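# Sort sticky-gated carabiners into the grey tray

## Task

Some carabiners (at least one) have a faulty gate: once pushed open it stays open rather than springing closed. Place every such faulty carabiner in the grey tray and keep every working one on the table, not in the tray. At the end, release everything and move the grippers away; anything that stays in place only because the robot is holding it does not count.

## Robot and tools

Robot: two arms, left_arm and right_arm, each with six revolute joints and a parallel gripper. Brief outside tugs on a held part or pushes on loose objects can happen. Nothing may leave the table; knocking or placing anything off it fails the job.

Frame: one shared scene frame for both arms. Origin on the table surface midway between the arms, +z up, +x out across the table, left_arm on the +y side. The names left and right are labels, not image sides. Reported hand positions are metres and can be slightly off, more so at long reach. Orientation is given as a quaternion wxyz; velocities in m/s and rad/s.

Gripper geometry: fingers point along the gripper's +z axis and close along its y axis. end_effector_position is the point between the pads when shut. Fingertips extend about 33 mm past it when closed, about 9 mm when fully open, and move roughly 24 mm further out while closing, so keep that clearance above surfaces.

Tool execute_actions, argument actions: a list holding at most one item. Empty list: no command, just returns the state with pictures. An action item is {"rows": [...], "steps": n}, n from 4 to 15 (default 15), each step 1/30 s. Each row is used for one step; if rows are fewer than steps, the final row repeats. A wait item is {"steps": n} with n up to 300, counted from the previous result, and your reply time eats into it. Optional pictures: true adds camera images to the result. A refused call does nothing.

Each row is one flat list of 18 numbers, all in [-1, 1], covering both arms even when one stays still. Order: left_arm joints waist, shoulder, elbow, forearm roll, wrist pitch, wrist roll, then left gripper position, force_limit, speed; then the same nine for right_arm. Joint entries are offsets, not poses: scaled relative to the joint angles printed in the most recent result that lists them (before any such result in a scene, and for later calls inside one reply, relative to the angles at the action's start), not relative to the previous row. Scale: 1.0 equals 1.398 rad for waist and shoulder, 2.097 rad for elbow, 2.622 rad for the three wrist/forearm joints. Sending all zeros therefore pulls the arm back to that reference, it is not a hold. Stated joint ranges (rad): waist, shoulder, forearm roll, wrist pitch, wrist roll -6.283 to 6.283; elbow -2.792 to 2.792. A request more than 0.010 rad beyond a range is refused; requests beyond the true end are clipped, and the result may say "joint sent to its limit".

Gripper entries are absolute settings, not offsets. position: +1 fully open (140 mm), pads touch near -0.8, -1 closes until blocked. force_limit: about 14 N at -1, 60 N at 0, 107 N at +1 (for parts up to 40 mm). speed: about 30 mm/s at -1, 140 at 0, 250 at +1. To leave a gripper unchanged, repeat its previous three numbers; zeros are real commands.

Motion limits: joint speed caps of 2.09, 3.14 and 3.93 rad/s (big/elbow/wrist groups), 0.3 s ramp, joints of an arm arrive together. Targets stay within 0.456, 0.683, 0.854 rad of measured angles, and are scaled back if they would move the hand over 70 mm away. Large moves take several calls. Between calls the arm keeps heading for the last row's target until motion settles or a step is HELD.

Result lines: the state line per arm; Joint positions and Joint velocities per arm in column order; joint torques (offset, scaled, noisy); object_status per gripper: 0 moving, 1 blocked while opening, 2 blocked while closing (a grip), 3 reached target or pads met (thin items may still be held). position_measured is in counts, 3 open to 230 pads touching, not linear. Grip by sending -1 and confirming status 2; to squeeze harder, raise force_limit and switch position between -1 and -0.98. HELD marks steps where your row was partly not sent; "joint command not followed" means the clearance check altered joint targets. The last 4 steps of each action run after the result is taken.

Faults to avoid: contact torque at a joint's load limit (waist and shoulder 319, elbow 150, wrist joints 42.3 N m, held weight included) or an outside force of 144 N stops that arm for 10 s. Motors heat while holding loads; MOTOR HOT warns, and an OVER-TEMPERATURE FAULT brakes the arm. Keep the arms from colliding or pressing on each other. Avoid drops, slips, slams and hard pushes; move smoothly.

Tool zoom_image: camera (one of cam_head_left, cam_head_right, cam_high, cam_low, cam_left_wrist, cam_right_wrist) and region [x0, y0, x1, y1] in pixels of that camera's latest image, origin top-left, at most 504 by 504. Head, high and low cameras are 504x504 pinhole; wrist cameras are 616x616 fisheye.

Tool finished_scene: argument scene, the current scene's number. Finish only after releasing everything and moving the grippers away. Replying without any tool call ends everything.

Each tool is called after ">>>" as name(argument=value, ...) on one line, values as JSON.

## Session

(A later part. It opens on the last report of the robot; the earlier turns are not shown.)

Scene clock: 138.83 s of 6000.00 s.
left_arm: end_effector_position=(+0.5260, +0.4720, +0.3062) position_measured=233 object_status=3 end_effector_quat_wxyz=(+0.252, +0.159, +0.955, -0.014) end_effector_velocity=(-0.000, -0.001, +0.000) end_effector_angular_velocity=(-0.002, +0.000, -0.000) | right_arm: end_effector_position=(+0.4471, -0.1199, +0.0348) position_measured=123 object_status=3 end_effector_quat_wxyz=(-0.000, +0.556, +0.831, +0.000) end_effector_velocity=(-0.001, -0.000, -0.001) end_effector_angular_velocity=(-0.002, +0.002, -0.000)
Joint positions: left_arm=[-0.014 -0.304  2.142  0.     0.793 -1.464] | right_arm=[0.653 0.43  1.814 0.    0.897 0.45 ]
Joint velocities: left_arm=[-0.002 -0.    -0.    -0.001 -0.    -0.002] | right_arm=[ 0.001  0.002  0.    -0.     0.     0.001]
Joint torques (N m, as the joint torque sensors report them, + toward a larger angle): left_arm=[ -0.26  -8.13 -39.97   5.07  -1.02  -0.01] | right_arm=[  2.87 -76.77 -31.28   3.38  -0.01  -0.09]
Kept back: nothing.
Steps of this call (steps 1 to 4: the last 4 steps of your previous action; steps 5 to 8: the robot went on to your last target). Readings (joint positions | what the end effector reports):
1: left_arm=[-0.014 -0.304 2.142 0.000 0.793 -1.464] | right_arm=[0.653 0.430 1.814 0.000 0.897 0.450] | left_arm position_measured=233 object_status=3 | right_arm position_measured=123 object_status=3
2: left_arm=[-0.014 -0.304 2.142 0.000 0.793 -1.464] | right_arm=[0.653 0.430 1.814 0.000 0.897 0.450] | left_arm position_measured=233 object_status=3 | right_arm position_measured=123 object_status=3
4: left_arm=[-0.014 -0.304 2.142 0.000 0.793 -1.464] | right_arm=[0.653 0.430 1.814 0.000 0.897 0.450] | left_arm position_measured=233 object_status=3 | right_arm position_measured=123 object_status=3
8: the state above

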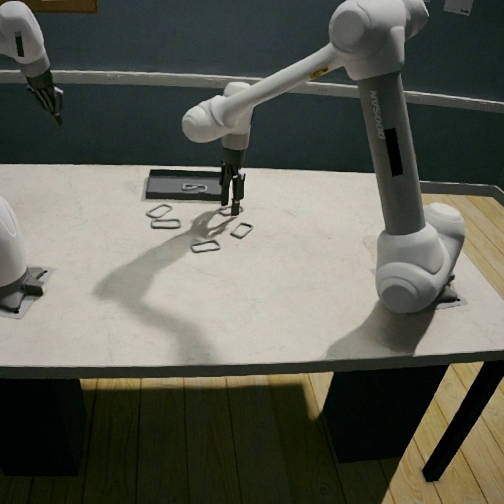

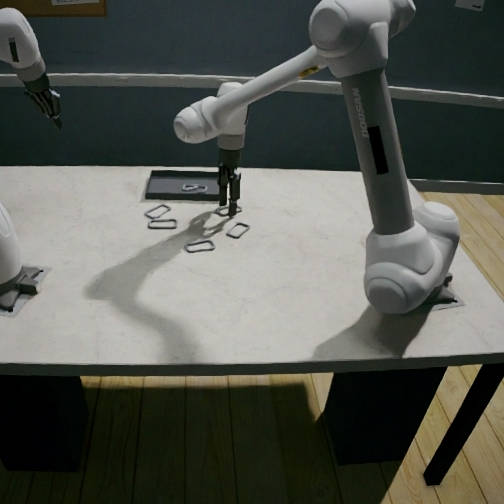

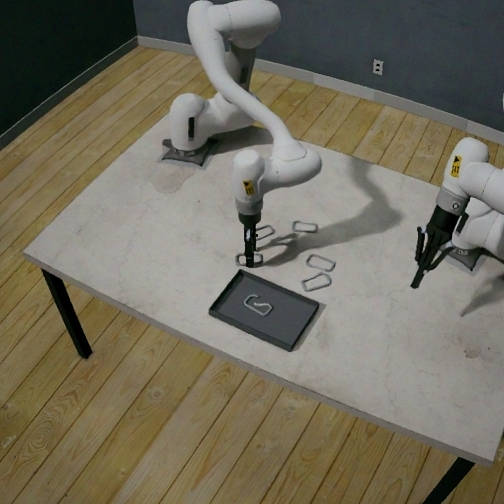

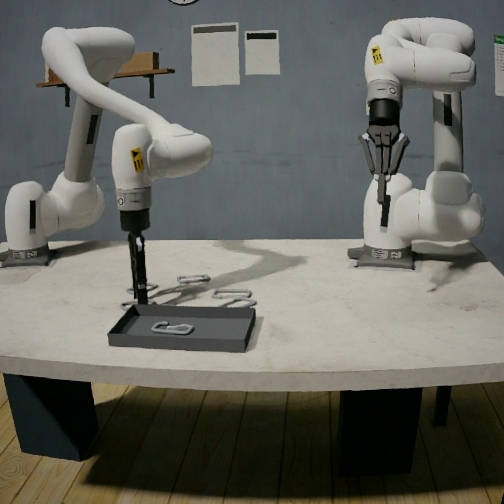

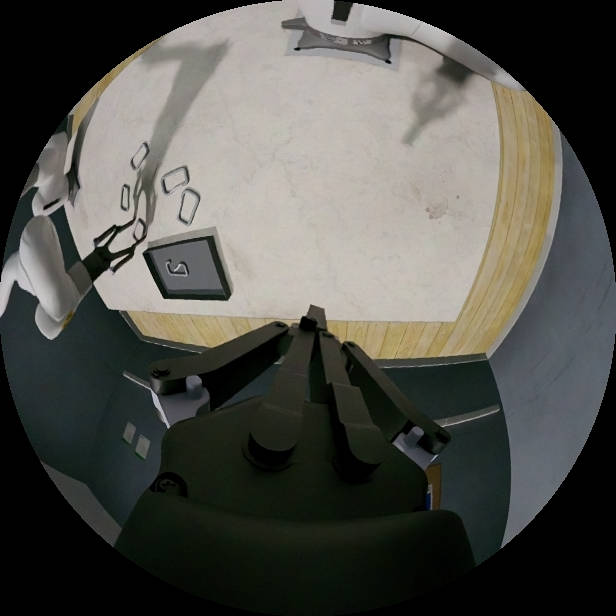

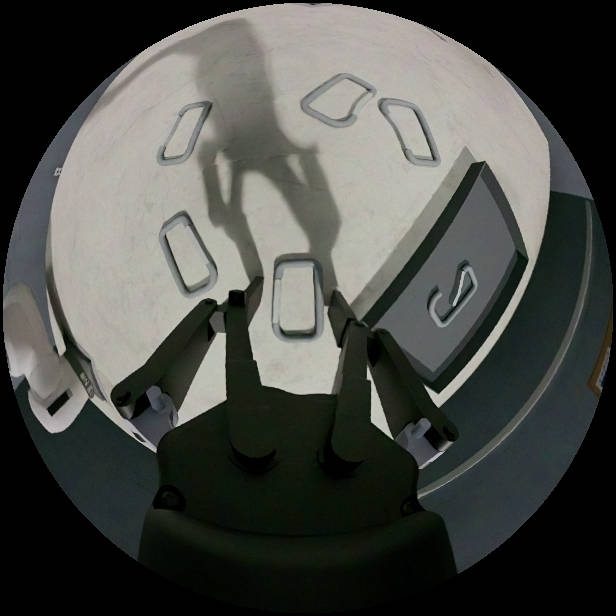

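>>> execute_actions(actions=[{"rows":[[0,0,0,0,0,0,-0.9,0,1,0,0,0,0,0,0,-0.46,-0.9,-0.7]],"steps":15}])

>>> execute_actions(actions=[{"steps":12}])

>>> execute_actions(actions=[{"rows":[[0,0,0,0,0,0,-0.9,0,1,0,-0.0011,-0.0005,0,0.001,0,-0.47,-0.9,-0.7]],"steps":12}])

>>> execute_actions(actions=[{"rows":[[0,0,0,0,0,0,-0.9,0,1,0,-0.0011,-0.0005,0,0.001,0,-0.46,-0.9,-0.7]],"steps":12}])

>>> execute_actions(actions=[{"rows":[[0,0,0,0,0,0,-0.9,0,1,0,0,0,0,0,0,-0.47,-0.4,-0.7]],"steps":15}])

>>> execute_actions(actions=[{"steps":12}], pictures=true)

>>> zoom_image(camera="cam_right_wrist", region=[200,200,400,400])

Scene clock: 139.43 s of 6000.00 s.
left_arm: end_effector_position=(+0.5260, +0.4720, +0.3062) position_measured=233 object_status=3 end_effector_quat_wxyz=(+0.252, +0.159, +0.955, -0.014) end_effector_velocity=(-0.000, -0.000, +0.001) end_effector_angular_velocity=(-0.001, -0.002, -0.000) | right_arm: end_effector_position=(+0.4471, -0.1199, +0.0348) position_measured=150 object_status=0 end_effector_quat_wxyz=(-0.000, +0.556, +0.831, +0.000) end_effector_velocity=(+0.000, -0.000, -0.000) end_effector_angular_velocity=(-0.000, +0.000, +0.001)
Joint positions: left_arm=[-0.014 -0.304  2.142  0.     0.793 -1.464] | right_arm=[0.653 0.43  1.814 0.    0.897 0.45 ]
Joint velocities: left_arm=[ 0.    -0.002 -0.    -0.001 -0.     0.   ] | right_arm=[-0.     0.001 -0.     0.    -0.    -0.001]
Joint torques (N m, as the joint torque sensors report them, + toward a larger angle): left_arm=[ -0.32  -7.69 -39.59   5.09  -1.06   0.03] | right_arm=[  1.46 -66.93 -26.51   3.45  -0.35  -0.03]
Steps of this call (steps 1 to 7: the robot went on to your last target; steps 8 to 18: the first 11 steps of this action). Readings (joint positions | what the end effector reports):
8: left_arm=[-0.014 -0.304 2.142 0.000 0.793 -1.464] | right_arm=[0.653 0.430 1.814 0.000 0.897 0.450] | left_arm position_measured=233 object_status=3 | right_arm position_measured=123 object_status=0
9: left_arm=[-0.014 -0.304 2.142 0.000 0.793 -1.464] | right_arm=[0.653 0.430 1.814 0.000 0.897 0.450] | left_arm position_measured=233 object_status=3 | right_arm position_measured=124 object_status=0
11: left_arm=[-0.014 -0.304 2.142 0.000 0.793 -1.464] | right_arm=[0.653 0.430 1.814 0.000 0.897 0.450] | left_arm position_measured=233 object_status=3 | right_arm position_measured=131 object_status=0
15: left_arm=[-0.014 -0.304 2.142 0.000 0.793 -1.464] | right_arm=[0.653 0.430 1.814 0.000 0.897 0.450] | left_arm position_measured=233 object_status=3 | right_arm position_measured=144 object_status=0
18: the state above

Scene clock: 139.83 s of 6000.00 s.
left_arm: end_effector_position=(+0.5260, +0.4720, +0.3062) position_measured=233 object_status=3 end_effector_quat_wxyz=(+0.252, +0.159, +0.955, -0.014) end_effector_velocity=(+0.000, +0.000, -0.000) end_effector_angular_velocity=(-0.001, +0.000, +0.002) | right_arm: end_effector_position=(+0.4471, -0.1199, +0.0348) position_measured=150 object_status=2 end_effector_quat_wxyz=(-0.000, +0.556, +0.831, +0.000) end_effector_velocity=(-0.000, +0.000, -0.001) end_effector_angular_velocity=(-0.001, +0.001, -0.000)
Joint positions: left_arm=[-0.014 -0.304  2.142  0.     0.793 -1.464] | right_arm=[0.653 0.43  1.814 0.    0.897 0.45 ]
Joint velocities: left_arm=[ 0.001  0.    -0.    -0.001 -0.    -0.001] | right_arm=[ 0.     0.002 -0.     0.     0.     0.   ]
Joint torques (N m, as the joint torque sensors report them, + toward a larger angle): left_arm=[  0.12  -7.58 -39.56   5.09  -1.07  -0.02] | right_arm=[  2.83 -66.37 -26.32   3.77  -0.71  -0.16]
Kept back: nothing.
Steps of this call (steps 1 to 4: the last 4 steps of your previous action; steps 5 to 12: the robot went on to your last target). Readings (joint positions | what the end effector reports):
1: left_arm=[-0.014 -0.304 2.142 0.000 0.793 -1.464] | right_arm=[0.653 0.430 1.814 0.000 0.897 0.450] | left_arm position_measured=233 object_status=3 | right_arm position_measured=150 object_status=0
2: left_arm=[-0.014 -0.304 2.142 0.000 0.793 -1.464] | right_arm=[0.653 0.430 1.814 0.000 0.897 0.450] | left_arm position_measured=233 object_status=3 | right_arm position_measured=150 object_status=0
4: left_arm=[-0.014 -0.304 2.142 0.000 0.793 -1.464] | right_arm=[0.653 0.430 1.814 0.000 0.897 0.450] | left_arm position_measured=233 object_status=3 | right_arm position_measured=150 object_status=2
8: left_arm=[-0.014 -0.304 2.142 0.000 0.793 -1.464] | right_arm=[0.653 0.430 1.814 0.000 0.897 0.450] | left_arm position_measured=233 object_status=3 | right_arm position_measured=150 object_status=2
12: the state above

Scene clock: 140.10 s of 6000.00 s.
left_arm: end_effector_position=(+0.5260, +0.4720, +0.3062) position_measured=233 object_status=3 end_effector_quat_wxyz=(+0.252, +0.159, +0.955, -0.014) end_effector_velocity=(-0.000, +0.000, +0.001) end_effector_angular_velocity=(+0.001, -0.001, -0.001) | right_arm: end_effector_position=(+0.4471, -0.1199, +0.0361) position_measured=150 object_status=0 end_effector_quat_wxyz=(-0.000, +0.556, +0.831, +0.000) end_effector_velocity=(+0.000, +0.000, +0.002) end_effector_angular_velocity=(+0.001, -0.001, +0.001)
Joint positions: left_arm=[-0.014 -0.304  2.142  0.     0.793 -1.464] | right_arm=[0.653 0.429 1.813 0.    0.899 0.45 ]
Joint velocities: left_arm=[-0.    -0.001  0.     0.001  0.     0.001] | right_arm=[ 0.    -0.002 -0.001 -0.     0.002 -0.001]
Joint torques (N m, as the joint torque sensors report them, + toward a larger angle): left_arm=[ -0.53  -7.59 -39.82   5.07  -1.08   0.03] | right_arm=[  2.23 -78.   -30.56   3.62   0.01  -0.28]
Steps of this call (steps 1 to 8: the first 8 steps of this action). Readings (joint positions | what the end effector reports):
1: left_arm=[-0.014 -0.304 2.142 0.000 0.793 -1.464] | right_arm=[0.653 0.430 1.814 0.000 0.897 0.450] | left_arm position_measured=233 object_status=3 | right_arm position_measured=150 object_status=0
2: left_arm=[-0.014 -0.304 2.142 0.000 0.793 -1.464] | right_arm=[0.653 0.430 1.814 0.000 0.897 0.450] | left_arm position_measured=233 object_status=3 | right_arm position_measured=150 object_status=0
4: left_arm=[-0.014 -0.304 2.142 0.000 0.793 -1.464] | right_arm=[0.653 0.429 1.814 0.000 0.898 0.450] | left_arm position_measured=233 object_status=3 | right_arm position_measured=150 object_status=0
8: the state above

Scene clock: 140.50 s of 6000.00 s.
left_arm: end_effector_position=(+0.5260, +0.4720, +0.3062) position_measured=233 object_status=3 end_effector_quat_wxyz=(+0.252, +0.159, +0.955, -0.014) end_effector_velocity=(+0.000, +0.000, +0.000) end_effector_angular_velocity=(+0.000, -0.000, +0.000) | right_arm: end_effector_position=(+0.4472, -0.1198, +0.0377) position_measured=150 object_status=2 end_effector_quat_wxyz=(-0.000, +0.556, +0.831, +0.000) end_effector_velocity=(+0.000, -0.000, +0.001) end_effector_angular_velocity=(-0.000, -0.000, +0.000)
Joint positions: left_arm=[-0.014 -0.304  2.142  0.     0.793 -1.464] | right_arm=[0.653 0.427 1.812 0.    0.902 0.45 ]
Joint velocities: left_arm=[ 0. -0.  0.  0. -0. -0.] | right_arm=[-0.    -0.001 -0.    -0.     0.001 -0.   ]
Joint torques (N m, as the joint torque sensors report them, + toward a larger angle): left_arm=[ -0.1   -8.22 -39.24   4.99  -1.06   0.04] | right_arm=[  4.31 -74.07 -31.27   3.43  -0.1   -0.34]
Steps of this call (steps 1 to 4: the last 4 steps of your previous action; steps 5 to 12: the first 8 steps of this action, its rows measured from where the robot was after step 4). Readings (joint positions | what the end effector reports):
4: left_arm=[-0.014 -0.304 2.142 0.000 0.793 -1.464] | right_arm=[0.653 0.429 1.813 0.000 0.899 0.450] | left_arm position_measured=233 object_status=3 | right_arm position_measured=150 object_status=2
5: left_arm=[-0.014 -0.304 2.142 0.000 0.793 -1.464] | right_arm=[0.653 0.429 1.813 0.000 0.899 0.450] | left_arm position_measured=233 object_status=3 | right_arm position_measured=150 object_status=0
6: left_arm=[-0.014 -0.304 2.142 0.000 0.793 -1.464] | right_arm=[0.653 0.428 1.813 0.000 0.900 0.450] | left_arm position_measured=233 object_status=3 | right_arm position_measured=150 object_status=0
8: left_arm=[-0.014 -0.304 2.142 0.000 0.793 -1.464] | right_arm=[0.653 0.428 1.813 0.000 0.901 0.450] | left_arm position_measured=233 object_status=3 | right_arm position_measured=150 object_status=0
12: the state above

Scene clock: 141.00 s of 6000.00 s.
left_arm: end_effector_position=(+0.5260, +0.4720, +0.3062) position_measured=233 object_status=3 end_effector_quat_wxyz=(+0.252, +0.159, +0.955, -0.014) end_effector_velocity=(+0.000, +0.000, -0.000) end_effector_angular_velocity=(+0.001, +0.000, -0.000) | right_arm: end_effector_position=(+0.4472, -0.1198, +0.0378) position_measured=154 object_status=2 end_effector_quat_wxyz=(-0.000, +0.556, +0.831, +0.000) end_effector_velocity=(+0.000, -0.000, -0.002) end_effector_angular_velocity=(-0.002, +0.001, -0.000)
Joint positions: left_arm=[-0.014 -0.304  2.142  0.     0.793 -1.464] | right_arm=[0.653 0.427 1.812 0.    0.902 0.45 ]
Joint velocities: left_arm=[-0.     0.    -0.     0.001  0.    -0.   ] | right_arm=[-0.     0.003 -0.    -0.    -0.     0.   ]
Joint torques (N m, as the joint torque sensors report them, + toward a larger angle): left_arm=[ -0.3   -7.41 -39.58   5.14  -1.07  -0.07] | right_arm=[  3.34 -79.14 -31.14   3.44  -0.07  -0.31]
Steps of this call (steps 1 to 4: the last 4 steps of your previous action; steps 5 to 15: the first 11 steps of this action, its rows measured from where the robot was after step 4). Readings (joint positions | what the end effector reports):
4: left_arm=[-0.014 -0.304 2.142 0.000 0.793 -1.464] | right_arm=[0.653 0.427 1.812 0.000 0.902 0.450] | left_arm position_measured=233 object_status=3 | right_arm position_measured=150 object_status=2
5: left_arm=[-0.014 -0.304 2.142 0.000 0.793 -1.464] | right_arm=[0.653 0.427 1.812 0.000 0.902 0.450] | left_arm position_measured=233 object_status=3 | right_arm position_measured=150 object_status=0
6: left_arm=[-0.014 -0.304 2.142 0.000 0.793 -1.464] | right_arm=[0.653 0.427 1.812 0.000 0.902 0.450] | left_arm position_measured=233 object_status=3 | right_arm position_measured=154 object_status=0
8: left_arm=[-0.014 -0.304 2.142 0.000 0.793 -1.464] | right_arm=[0.653 0.427 1.812 0.000 0.902 0.450] | left_arm position_measured=233 object_status=3 | right_arm position_measured=154 object_status=0
12: left_arm=[-0.014 -0.304 2.142 0.000 0.793 -1.464] | right_arm=[0.653 0.427 1.812 0.000 0.902 0.450] | left_arm position_measured=233 object_status=3 | right_arm position_measured=154 object_status=2
15: the state above

Scene clock: 141.40 s of 6000.00 s.
left_arm: end_effector_position=(+0.5260, +0.4720, +0.3062) position_measured=233 object_status=3 end_effector_quat_wxyz=(+0.252, +0.159, +0.955, -0.014) end_effector_velocity=(+0.000, +0.001, +0.000) end_effector_angular_velocity=(+0.002, -0.001, -0.002) | right_arm: end_effector_position=(+0.4472, -0.1198, +0.0378) position_measured=154 object_status=2 end_effector_quat_wxyz=(-0.000, +0.556, +0.831, +0.000) end_effector_velocity=(+0.000, -0.000, +0.001) end_effector_angular_velocity=(+0.002, -0.001, -0.001)
Joint positions: left_arm=[-0.014 -0.304  2.142  0.     0.793 -1.464] | right_arm=[0.653 0.427 1.812 0.    0.902 0.45 ]
Joint velocities: left_arm=[ 0.001 -0.     0.     0.001 -0.     0.003] | right_arm=[-0.001 -0.002 -0.     0.001 -0.    -0.   ]
Joint torques (N m, as the joint torque sensors report them, + toward a larger angle): left_arm=[ -0.29  -6.62 -39.72   5.08  -1.14   0.07] | right_arm=[  2.26 -76.44 -31.03   3.51  -0.11  -0.62]
Kept back: nothing.
Steps of this call (steps 1 to 4: the last 4 steps of your previous action; steps 5 to 12: the robot went on to your last target). Readings (joint positions | what the end effector reports):
1: left_arm=[-0.014 -0.304 2.142 0.000 0.793 -1.464] | right_arm=[0.653 0.427 1.812 0.000 0.902 0.450] | left_arm position_measured=233 object_status=3 | right_arm position_measured=154 object_status=2
2: left_arm=[-0.014 -0.304 2.142 0.000 0.793 -1.464] | right_arm=[0.653 0.427 1.812 0.000 0.902 0.450] | left_arm position_measured=233 object_status=3 | right_arm position_measured=154 object_status=2
4: left_arm=[-0.014 -0.304 2.142 0.000 0.793 -1.464] | right_arm=[0.653 0.427 1.812 0.000 0.902 0.450] | left_arm position_measured=233 object_status=3 | right_arm position_measured=154 object_status=2
8: left_arm=[-0.014 -0.304 2.142 0.000 0.793 -1.464] | right_arm=[0.653 0.427 1.812 0.000 0.902 0.450] | left_arm position_measured=233 object_status=3 | right_arm position_measured=154 object_status=2
12: the state above

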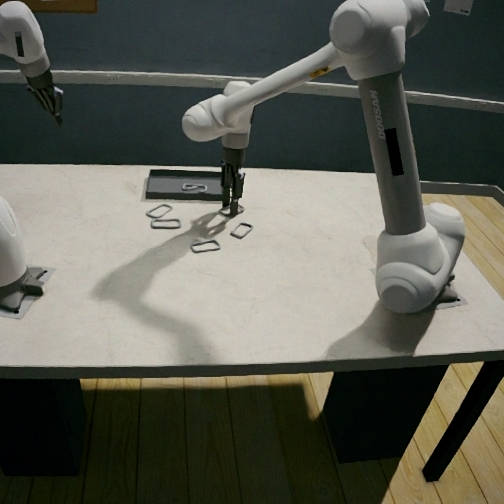

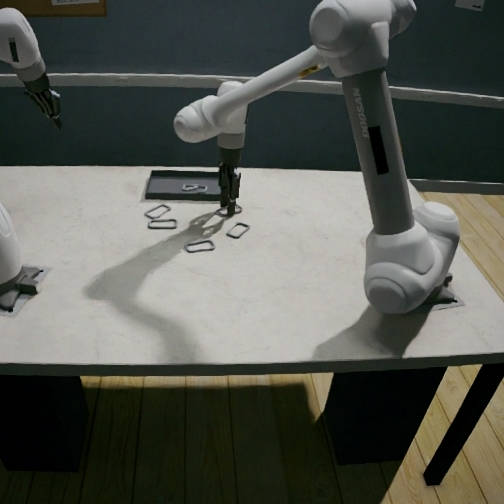

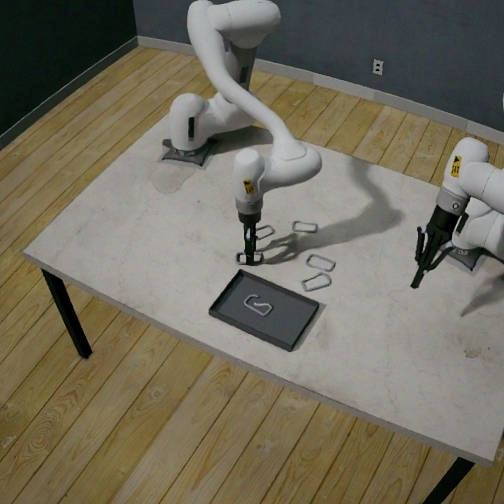

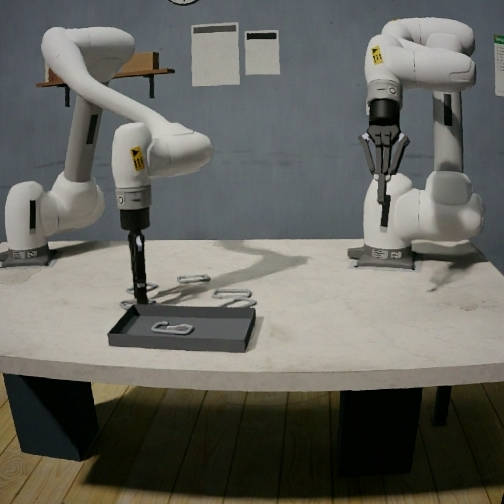

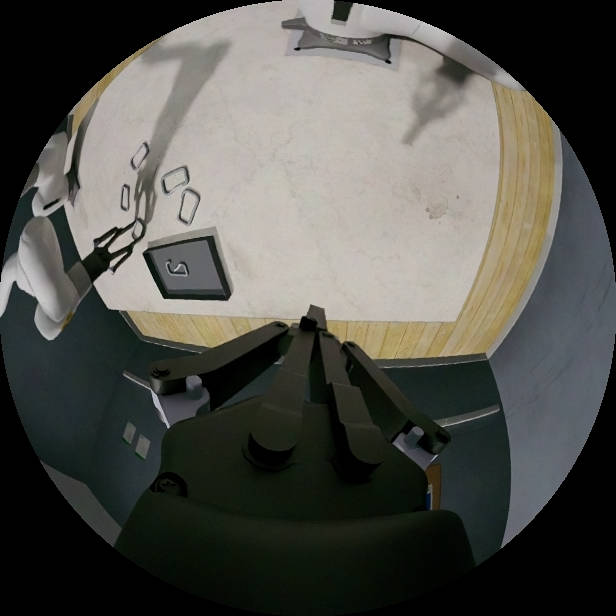

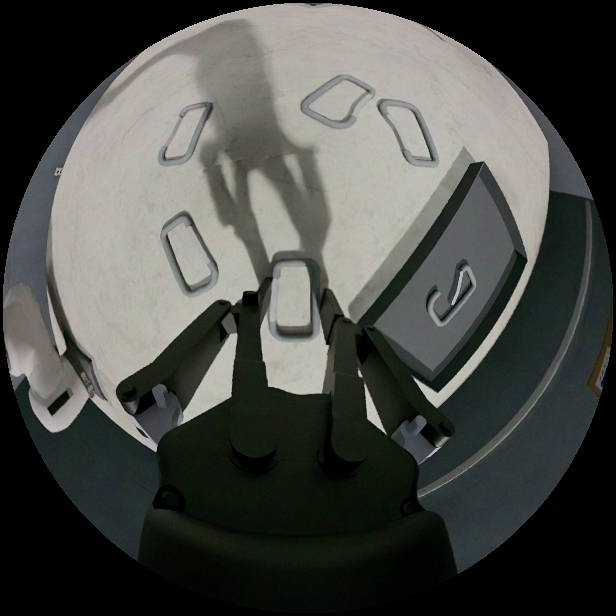

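Region (200, 200, 400, 400) of cam_right_wrist's 616x616 image, scaled by 2.520, with more detail than that image has.

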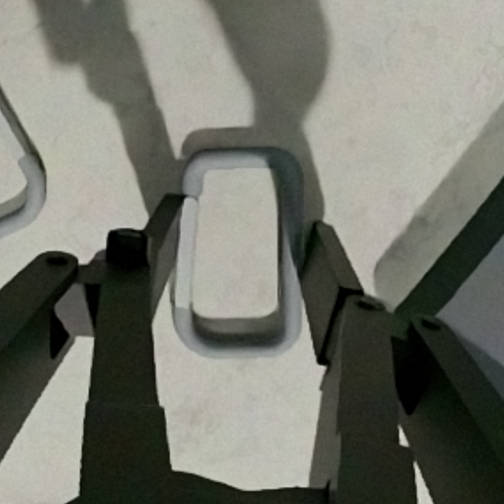

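>>> execute_actions(actions=[{"rows":[[0,0,0,0,0,0,-0.9,0,1,0,0,0,0,0,0,-0.46,0.1,-0.7]],"steps":15}])

>>> execute_actions(actions=[{"steps":12}], pictures=true)

>>> zoom_image(camera="cam_right_wrist", region=[200,200,400,400])

Scene clock: 142.10 s of 6000.00 s.
left_arm: end_effector_position=(+0.5260, +0.4720, +0.3062) position_measured=233 object_status=3 end_effector_quat_wxyz=(+0.252, +0.159, +0.955, -0.014) end_effector_velocity=(-0.000, +0.001, +0.001) end_effector_angular_velocity=(+0.000, -0.001, +0.000) | right_arm: end_effector_position=(+0.4472, -0.1198, +0.0378) position_measured=157 object_status=2 end_effector_quat_wxyz=(-0.000, +0.556, +0.831, +0.000) end_effector_velocity=(+0.000, +0.001, +0.000) end_effector_angular_velocity=(+0.001, -0.000, +0.001)
Joint positions: left_arm=[-0.014 -0.304  2.142  0.     0.793 -1.464] | right_arm=[0.653 0.427 1.812 0.    0.902 0.45 ]
Joint velocities: left_arm=[ 0.001 -0.001  0.     0.     0.     0.001] | right_arm=[ 0.     0.    -0.001  0.    -0.    -0.001]
Joint torques (N m, as the joint torque sensors report them, + toward a larger angle): left_arm=[ -0.25  -7.15 -39.64   5.06  -1.09   0.03] | right_arm=[  3.25 -77.58 -31.72   3.4   -0.26  -0.34]
Steps of this call (steps 1 to 10: the robot went on to your last target; steps 11 to 21: the first 11 steps of this action). Readings (joint positions | what the end effector reports):
11: left_arm=[-0.014 -0.304 2.142 0.000 0.793 -1.464] | right_arm=[0.653 0.427 1.812 0.000 0.902 0.450] | left_arm position_measured=233 object_status=3 | right_arm position_measured=154 object_status=0
12: left_arm=[-0.014 -0.304 2.142 0.000 0.793 -1.464] | right_arm=[0.653 0.427 1.812 0.000 0.902 0.450] | left_arm position_measured=233 object_status=3 | right_arm position_measured=157 object_status=0
14: left_arm=[-0.014 -0.304 2.142 0.000 0.793 -1.464] | right_arm=[0.653 0.427 1.812 0.000 0.902 0.450] | left_arm position_measured=233 object_status=3 | right_arm position_measured=157 object_status=0
18: left_arm=[-0.014 -0.304 2.142 0.000 0.793 -1.464] | right_arm=[0.653 0.427 1.812 0.000 0.902 0.450] | left_arm position_measured=233 object_status=3 | right_arm position_measured=157 object_status=2
21: the state above

Scene clock: 142.50 s of 6000.00 s.
left_arm: end_effector_position=(+0.5260, +0.4720, +0.3062) position_measured=233 object_status=3 end_effector_quat_wxyz=(+0.252, +0.159, +0.955, -0.014) end_effector_velocity=(-0.000, +0.000, +0.001) end_effector_angular_velocity=(-0.000, -0.001, +0.000) | right_arm: end_effector_position=(+0.4472, -0.1198, +0.0378) position_measured=157 object_status=2 end_effector_quat_wxyz=(-0.000, +0.556, +0.831, +0.000) end_effector_velocity=(+0.000, +0.000, +0.001) end_effector_angular_velocity=(+0.001, -0.001, +0.001)
Joint positions: left_arm=[-0.014 -0.304  2.142  0.     0.793 -1.464] | right_arm=[0.653 0.427 1.812 0.    0.902 0.45 ]
Joint velocities: left_arm=[ 0.    -0.002  0.     0.     0.    -0.   ] | right_arm=[ 0.    -0.001 -0.    -0.    -0.    -0.001]
Joint torques (N m, as the joint torque sensors report them, + toward a larger angle): left_arm=[ -0.41  -7.87 -39.47   5.11  -1.08   0.04] | right_arm=[  3.38 -76.38 -32.16   3.38  -0.3   -0.09]
Kept back: nothing.
Steps of this call (steps 1 to 4: the last 4 steps of your previous action; steps 5 to 12: the robot went on to your last target). Readings (joint positions | what the end effector reports):
1: left_arm=[-0.014 -0.304 2.142 0.000 0.793 -1.464] | right_arm=[0.653 0.427 1.812 0.000 0.902 0.450] | left_arm position_measured=233 object_status=3 | right_arm position_measured=157 object_status=2
2: left_arm=[-0.014 -0.304 2.142 0.000 0.793 -1.464] | right_arm=[0.653 0.427 1.812 0.000 0.902 0.450] | left_arm position_measured=233 object_status=3 | right_arm position_measured=157 object_status=2
4: left_arm=[-0.014 -0.304 2.142 0.000 0.793 -1.464] | right_arm=[0.653 0.427 1.812 0.000 0.902 0.450] | left_arm position_measured=233 object_status=3 | right_arm position_measured=157 object_status=2
8: left_arm=[-0.014 -0.304 2.142 0.000 0.793 -1.464] | right_arm=[0.653 0.427 1.812 0.000 0.902 0.450] | left_arm position_measured=233 object_status=3 | right_arm position_measured=157 object_status=2
12: the state above

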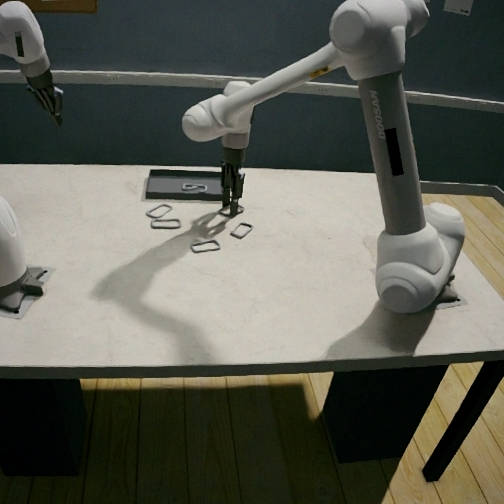

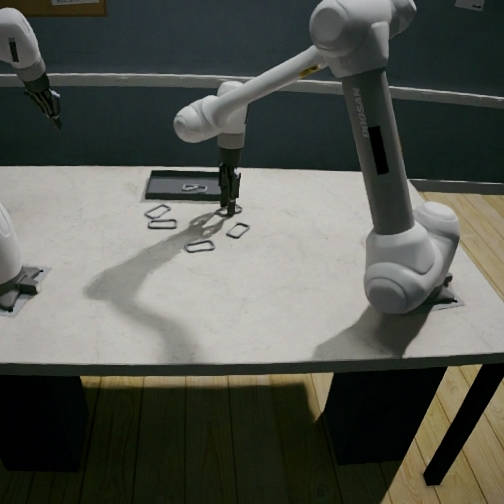

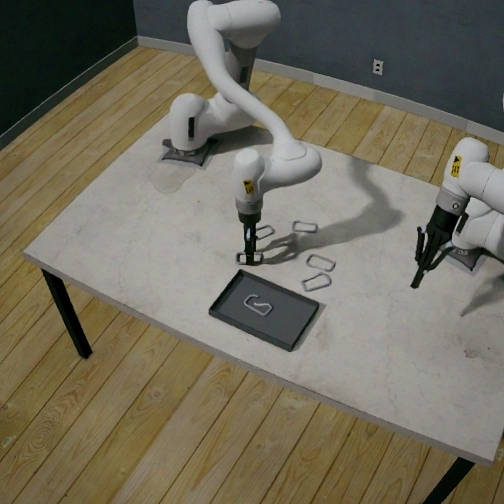

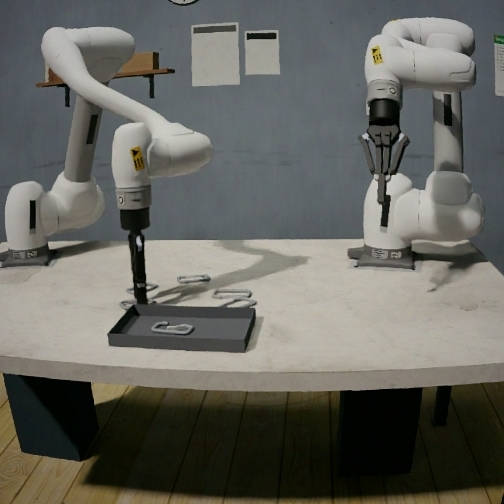

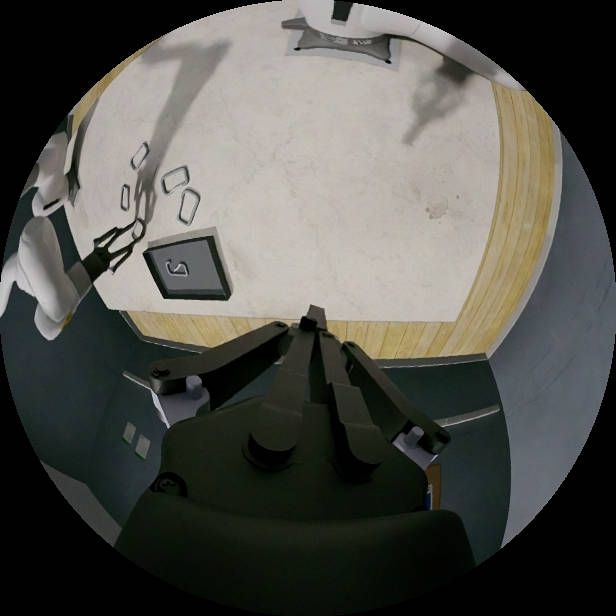

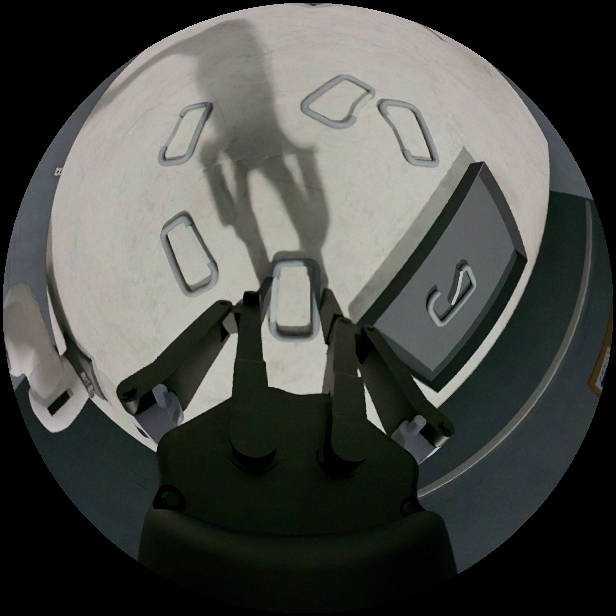

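Region (200, 200, 400, 400) of cam_right_wrist's 616x616 image, scaled by 2.520, with more detail than that image has.

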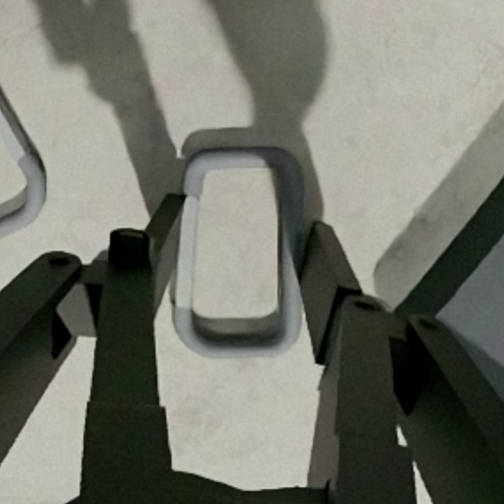

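>>> execute_actions(actions=[{"rows":[[0,0,0,0,0,0,-0.9,0,1,0,0,0,0,0,0,0.05,-0.9,-0.2]],"steps":12}])

>>> execute_actions(actions=[{"rows":[[0,0,0,0,0,0,-0.9,0,1,-0.0073,-0.0013,0.0047,0,-0.0032,-0.0039,0.05,-0.9,-0.2]],"steps":15}])

>>> execute_actions(actions=[{"steps":8}], pictures=true)

>>> zoom_image(camera="cam_right_wrist", region=[200,200,400,400])

Scene clock: 143.03 s of 6000.00 s.
left_arm: end_effector_position=(+0.5260, +0.4720, +0.3062) position_measured=233 object_status=3 end_effector_quat_wxyz=(+0.252, +0.159, +0.955, -0.014) end_effector_velocity=(+0.000, -0.001, -0.001) end_effector_angular_velocity=(+0.001, +0.002, -0.002) | right_arm: end_effector_position=(+0.4472, -0.1198, +0.0378) position_measured=123 object_status=0 end_effector_quat_wxyz=(-0.000, +0.556, +0.831, +0.000) end_effector_velocity=(+0.000, -0.000, +0.000) end_effector_angular_velocity=(+0.000, -0.000, -0.001)
Joint positions: left_arm=[-0.014 -0.304  2.142  0.     0.793 -1.464] | right_arm=[0.653 0.427 1.812 0.    0.902 0.45 ]
Joint velocities: left_arm=[-0.001  0.002  0.    -0.     0.     0.001] | right_arm=[-0.    -0.001  0.    -0.    -0.     0.001]
Joint torques (N m, as the joint torque sensors report them, + toward a larger angle): left_arm=[ -0.84  -7.4  -39.86   5.12  -1.07   0.03] | right_arm=[  3.16 -77.18 -31.04   3.7    0.05  -0.21]
Steps of this call (steps 1 to 8: the robot went on to your last target; steps 9 to 16: the first 8 steps of this action). Readings (joint positions | what the end effector reports):
9: left_arm=[-0.014 -0.304 2.142 0.000 0.793 -1.464] | right_arm=[0.653 0.427 1.812 0.000 0.902 0.450] | left_arm position_measured=233 object_status=3 | right_arm position_measured=157 object_status=0
10: left_arm=[-0.014 -0.304 2.142 0.000 0.793 -1.464] | right_arm=[0.653 0.427 1.812 0.000 0.902 0.450] | left_arm position_measured=233 object_status=3 | right_arm position_measured=157 object_status=0
12: left_arm=[-0.014 -0.304 2.142 0.000 0.793 -1.464] | right_arm=[0.653 0.427 1.812 0.000 0.902 0.450] | left_arm position_measured=233 object_status=3 | right_arm position_measured=142 object_status=0
16: the state above

Scene clock: 143.53 s of 6000.00 s.
left_arm: end_effector_position=(+0.5260, +0.4720, +0.3062) position_measured=233 object_status=3 end_effector_quat_wxyz=(+0.252, +0.159, +0.955, -0.014) end_effector_velocity=(-0.000, +0.000, +0.000) end_effector_angular_velocity=(-0.001, +0.000, +0.002) | right_arm: end_effector_position=(+0.4501, -0.1270, +0.0348) position_measured=123 object_status=3 end_effector_quat_wxyz=(+0.000, +0.556, +0.831, +0.000) end_effector_velocity=(+0.001, -0.001, -0.000) end_effector_angular_velocity=(+0.000, +0.000, -0.000)
Joint positions: left_arm=[-0.014 -0.304  2.142  0.     0.793 -1.464] | right_arm=[0.643 0.425 1.822 0.    0.894 0.44 ]
Joint velocities: left_arm=[ 0.001 -0.     0.    -0.001 -0.    -0.001] | right_arm=[-0.002 -0.001  0.002  0.    -0.001 -0.002]
Joint torques (N m, as the joint torque sensors report them, + toward a larger angle): left_arm=[  0.62  -7.63 -39.57   5.04  -1.06  -0.12] | right_arm=[  2.58 -77.36 -30.87   3.62  -0.02  -0.35]
Steps of this call (steps 1 to 4: the last 4 steps of your previous action; steps 5 to 15: the first 11 steps of this action, its rows measured from where the robot was after step 4). Readings (joint positions | what the end effector reports):
4: left_arm=[-0.014 -0.304 2.142 0.000 0.793 -1.464] | right_arm=[0.653 0.427 1.812 0.000 0.902 0.450] | left_arm position_measured=233 object_status=3 | right_arm position_measured=123 object_status=0
5: left_arm=[-0.014 -0.304 2.142 0.000 0.793 -1.464] | right_arm=[0.653 0.427 1.812 0.000 0.902 0.450] | left_arm position_measured=233 object_status=3 | right_arm position_measured=123 object_status=0
6: left_arm=[-0.014 -0.304 2.142 0.000 0.793 -1.464] | right_arm=[0.651 0.427 1.814 0.000 0.901 0.448] | left_arm position_measured=233 object_status=3 | right_arm position_measured=123 object_status=3
8: left_arm=[-0.014 -0.304 2.142 0.000 0.793 -1.464] | right_arm=[0.646 0.426 1.819 0.000 0.896 0.443] | left_arm position_measured=233 object_status=3 | right_arm position_measured=123 object_status=3
12: left_arm=[-0.014 -0.304 2.142 0.000 0.793 -1.464] | right_arm=[0.643 0.425 1.822 0.000 0.894 0.440] | left_arm position_measured=233 object_status=3 | right_arm position_measured=123 object_status=3
15: the state above

Scene clock: 143.80 s of 6000.00 s.
left_arm: end_effector_position=(+0.5260, +0.4720, +0.3062) position_measured=233 object_status=3 end_effector_quat_wxyz=(+0.252, +0.159, +0.955, -0.014) end_effector_velocity=(+0.000, -0.000, -0.001) end_effector_angular_velocity=(+0.000, +0.001, -0.001) | right_arm: end_effector_position=(+0.4502, -0.1271, +0.0347) position_measured=123 object_status=3 end_effector_quat_wxyz=(+0.000, +0.556, +0.831, +0.000) end_effector_velocity=(+0.001, +0.000, +0.001) end_effector_angular_velocity=(+0.001, -0.002, +0.001)
Joint positions: left_arm=[-0.014 -0.304  2.142  0.     0.793 -1.464] | right_arm=[0.642 0.425 1.822 0.    0.894 0.439]
Joint velocities: left_arm=[ 0.     0.002 -0.    -0.     0.     0.001] | right_arm=[-0.    -0.001 -0.    -0.    -0.    -0.001]
Joint torques (N m, as the joint torque sensors report them, + toward a larger angle): left_arm=[ -0.19  -8.   -39.42   5.13  -1.12   0.05] | right_arm=[  2.01 -77.43 -30.79   3.32   0.08  -0.04]
Kept back: nothing.
Steps of this call (steps 1 to 4: the last 4 steps of your previous action; steps 5 to 8: the robot went on to your last target). Readings (joint positions | what the end effector reports):
1: left_arm=[-0.014 -0.304 2.142 0.000 0.793 -1.464] | right_arm=[0.643 0.425 1.822 0.000 0.894 0.440] | left_arm position_measured=233 object_status=3 | right_arm position_measured=123 object_status=3
2: left_arm=[-0.014 -0.304 2.142 0.000 0.793 -1.464] | right_arm=[0.642 0.425 1.822 0.000 0.894 0.440] | left_arm position_measured=233 object_status=3 | right_arm position_measured=123 object_status=3
4: left_arm=[-0.014 -0.304 2.142 0.000 0.793 -1.464] | right_arm=[0.642 0.425 1.822 0.000 0.894 0.439] | left_arm position_measured=233 object_status=3 | right_arm position_measured=123 object_status=3
8: the state above

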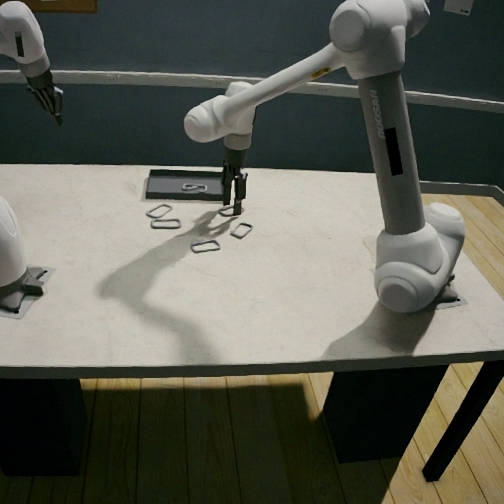

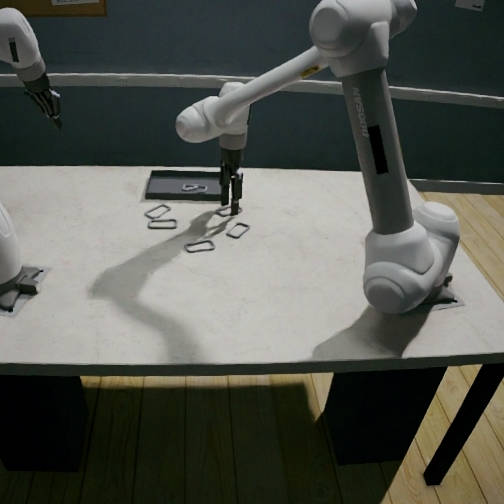

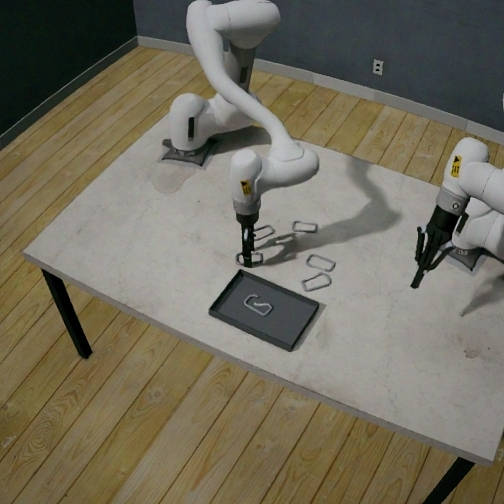

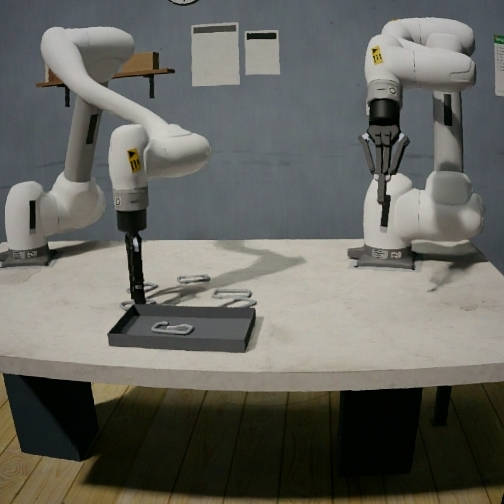

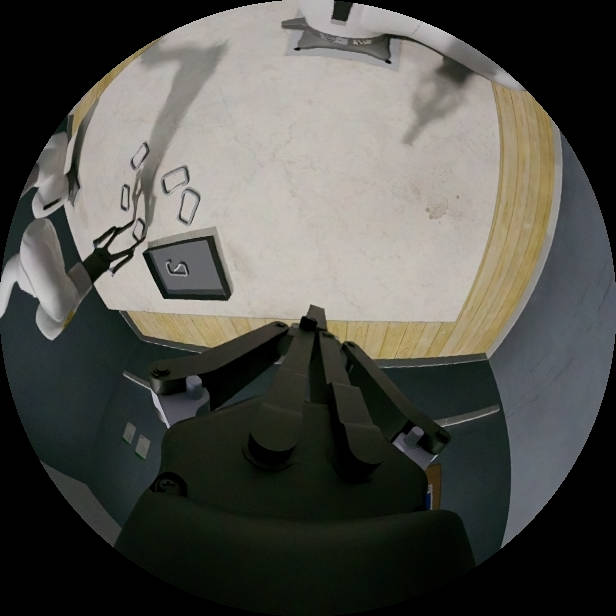

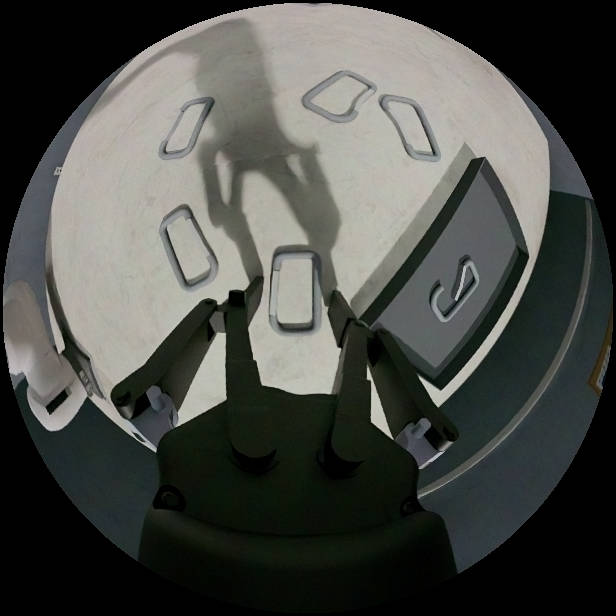

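Region (200, 200, 400, 400) of cam_right_wrist's 616x616 image, scaled by 2.520, with more detail than that image has.

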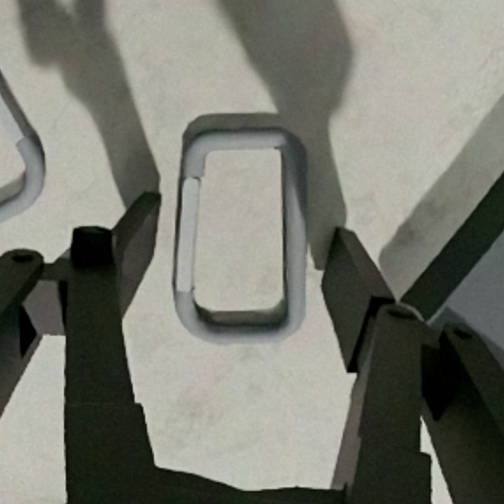

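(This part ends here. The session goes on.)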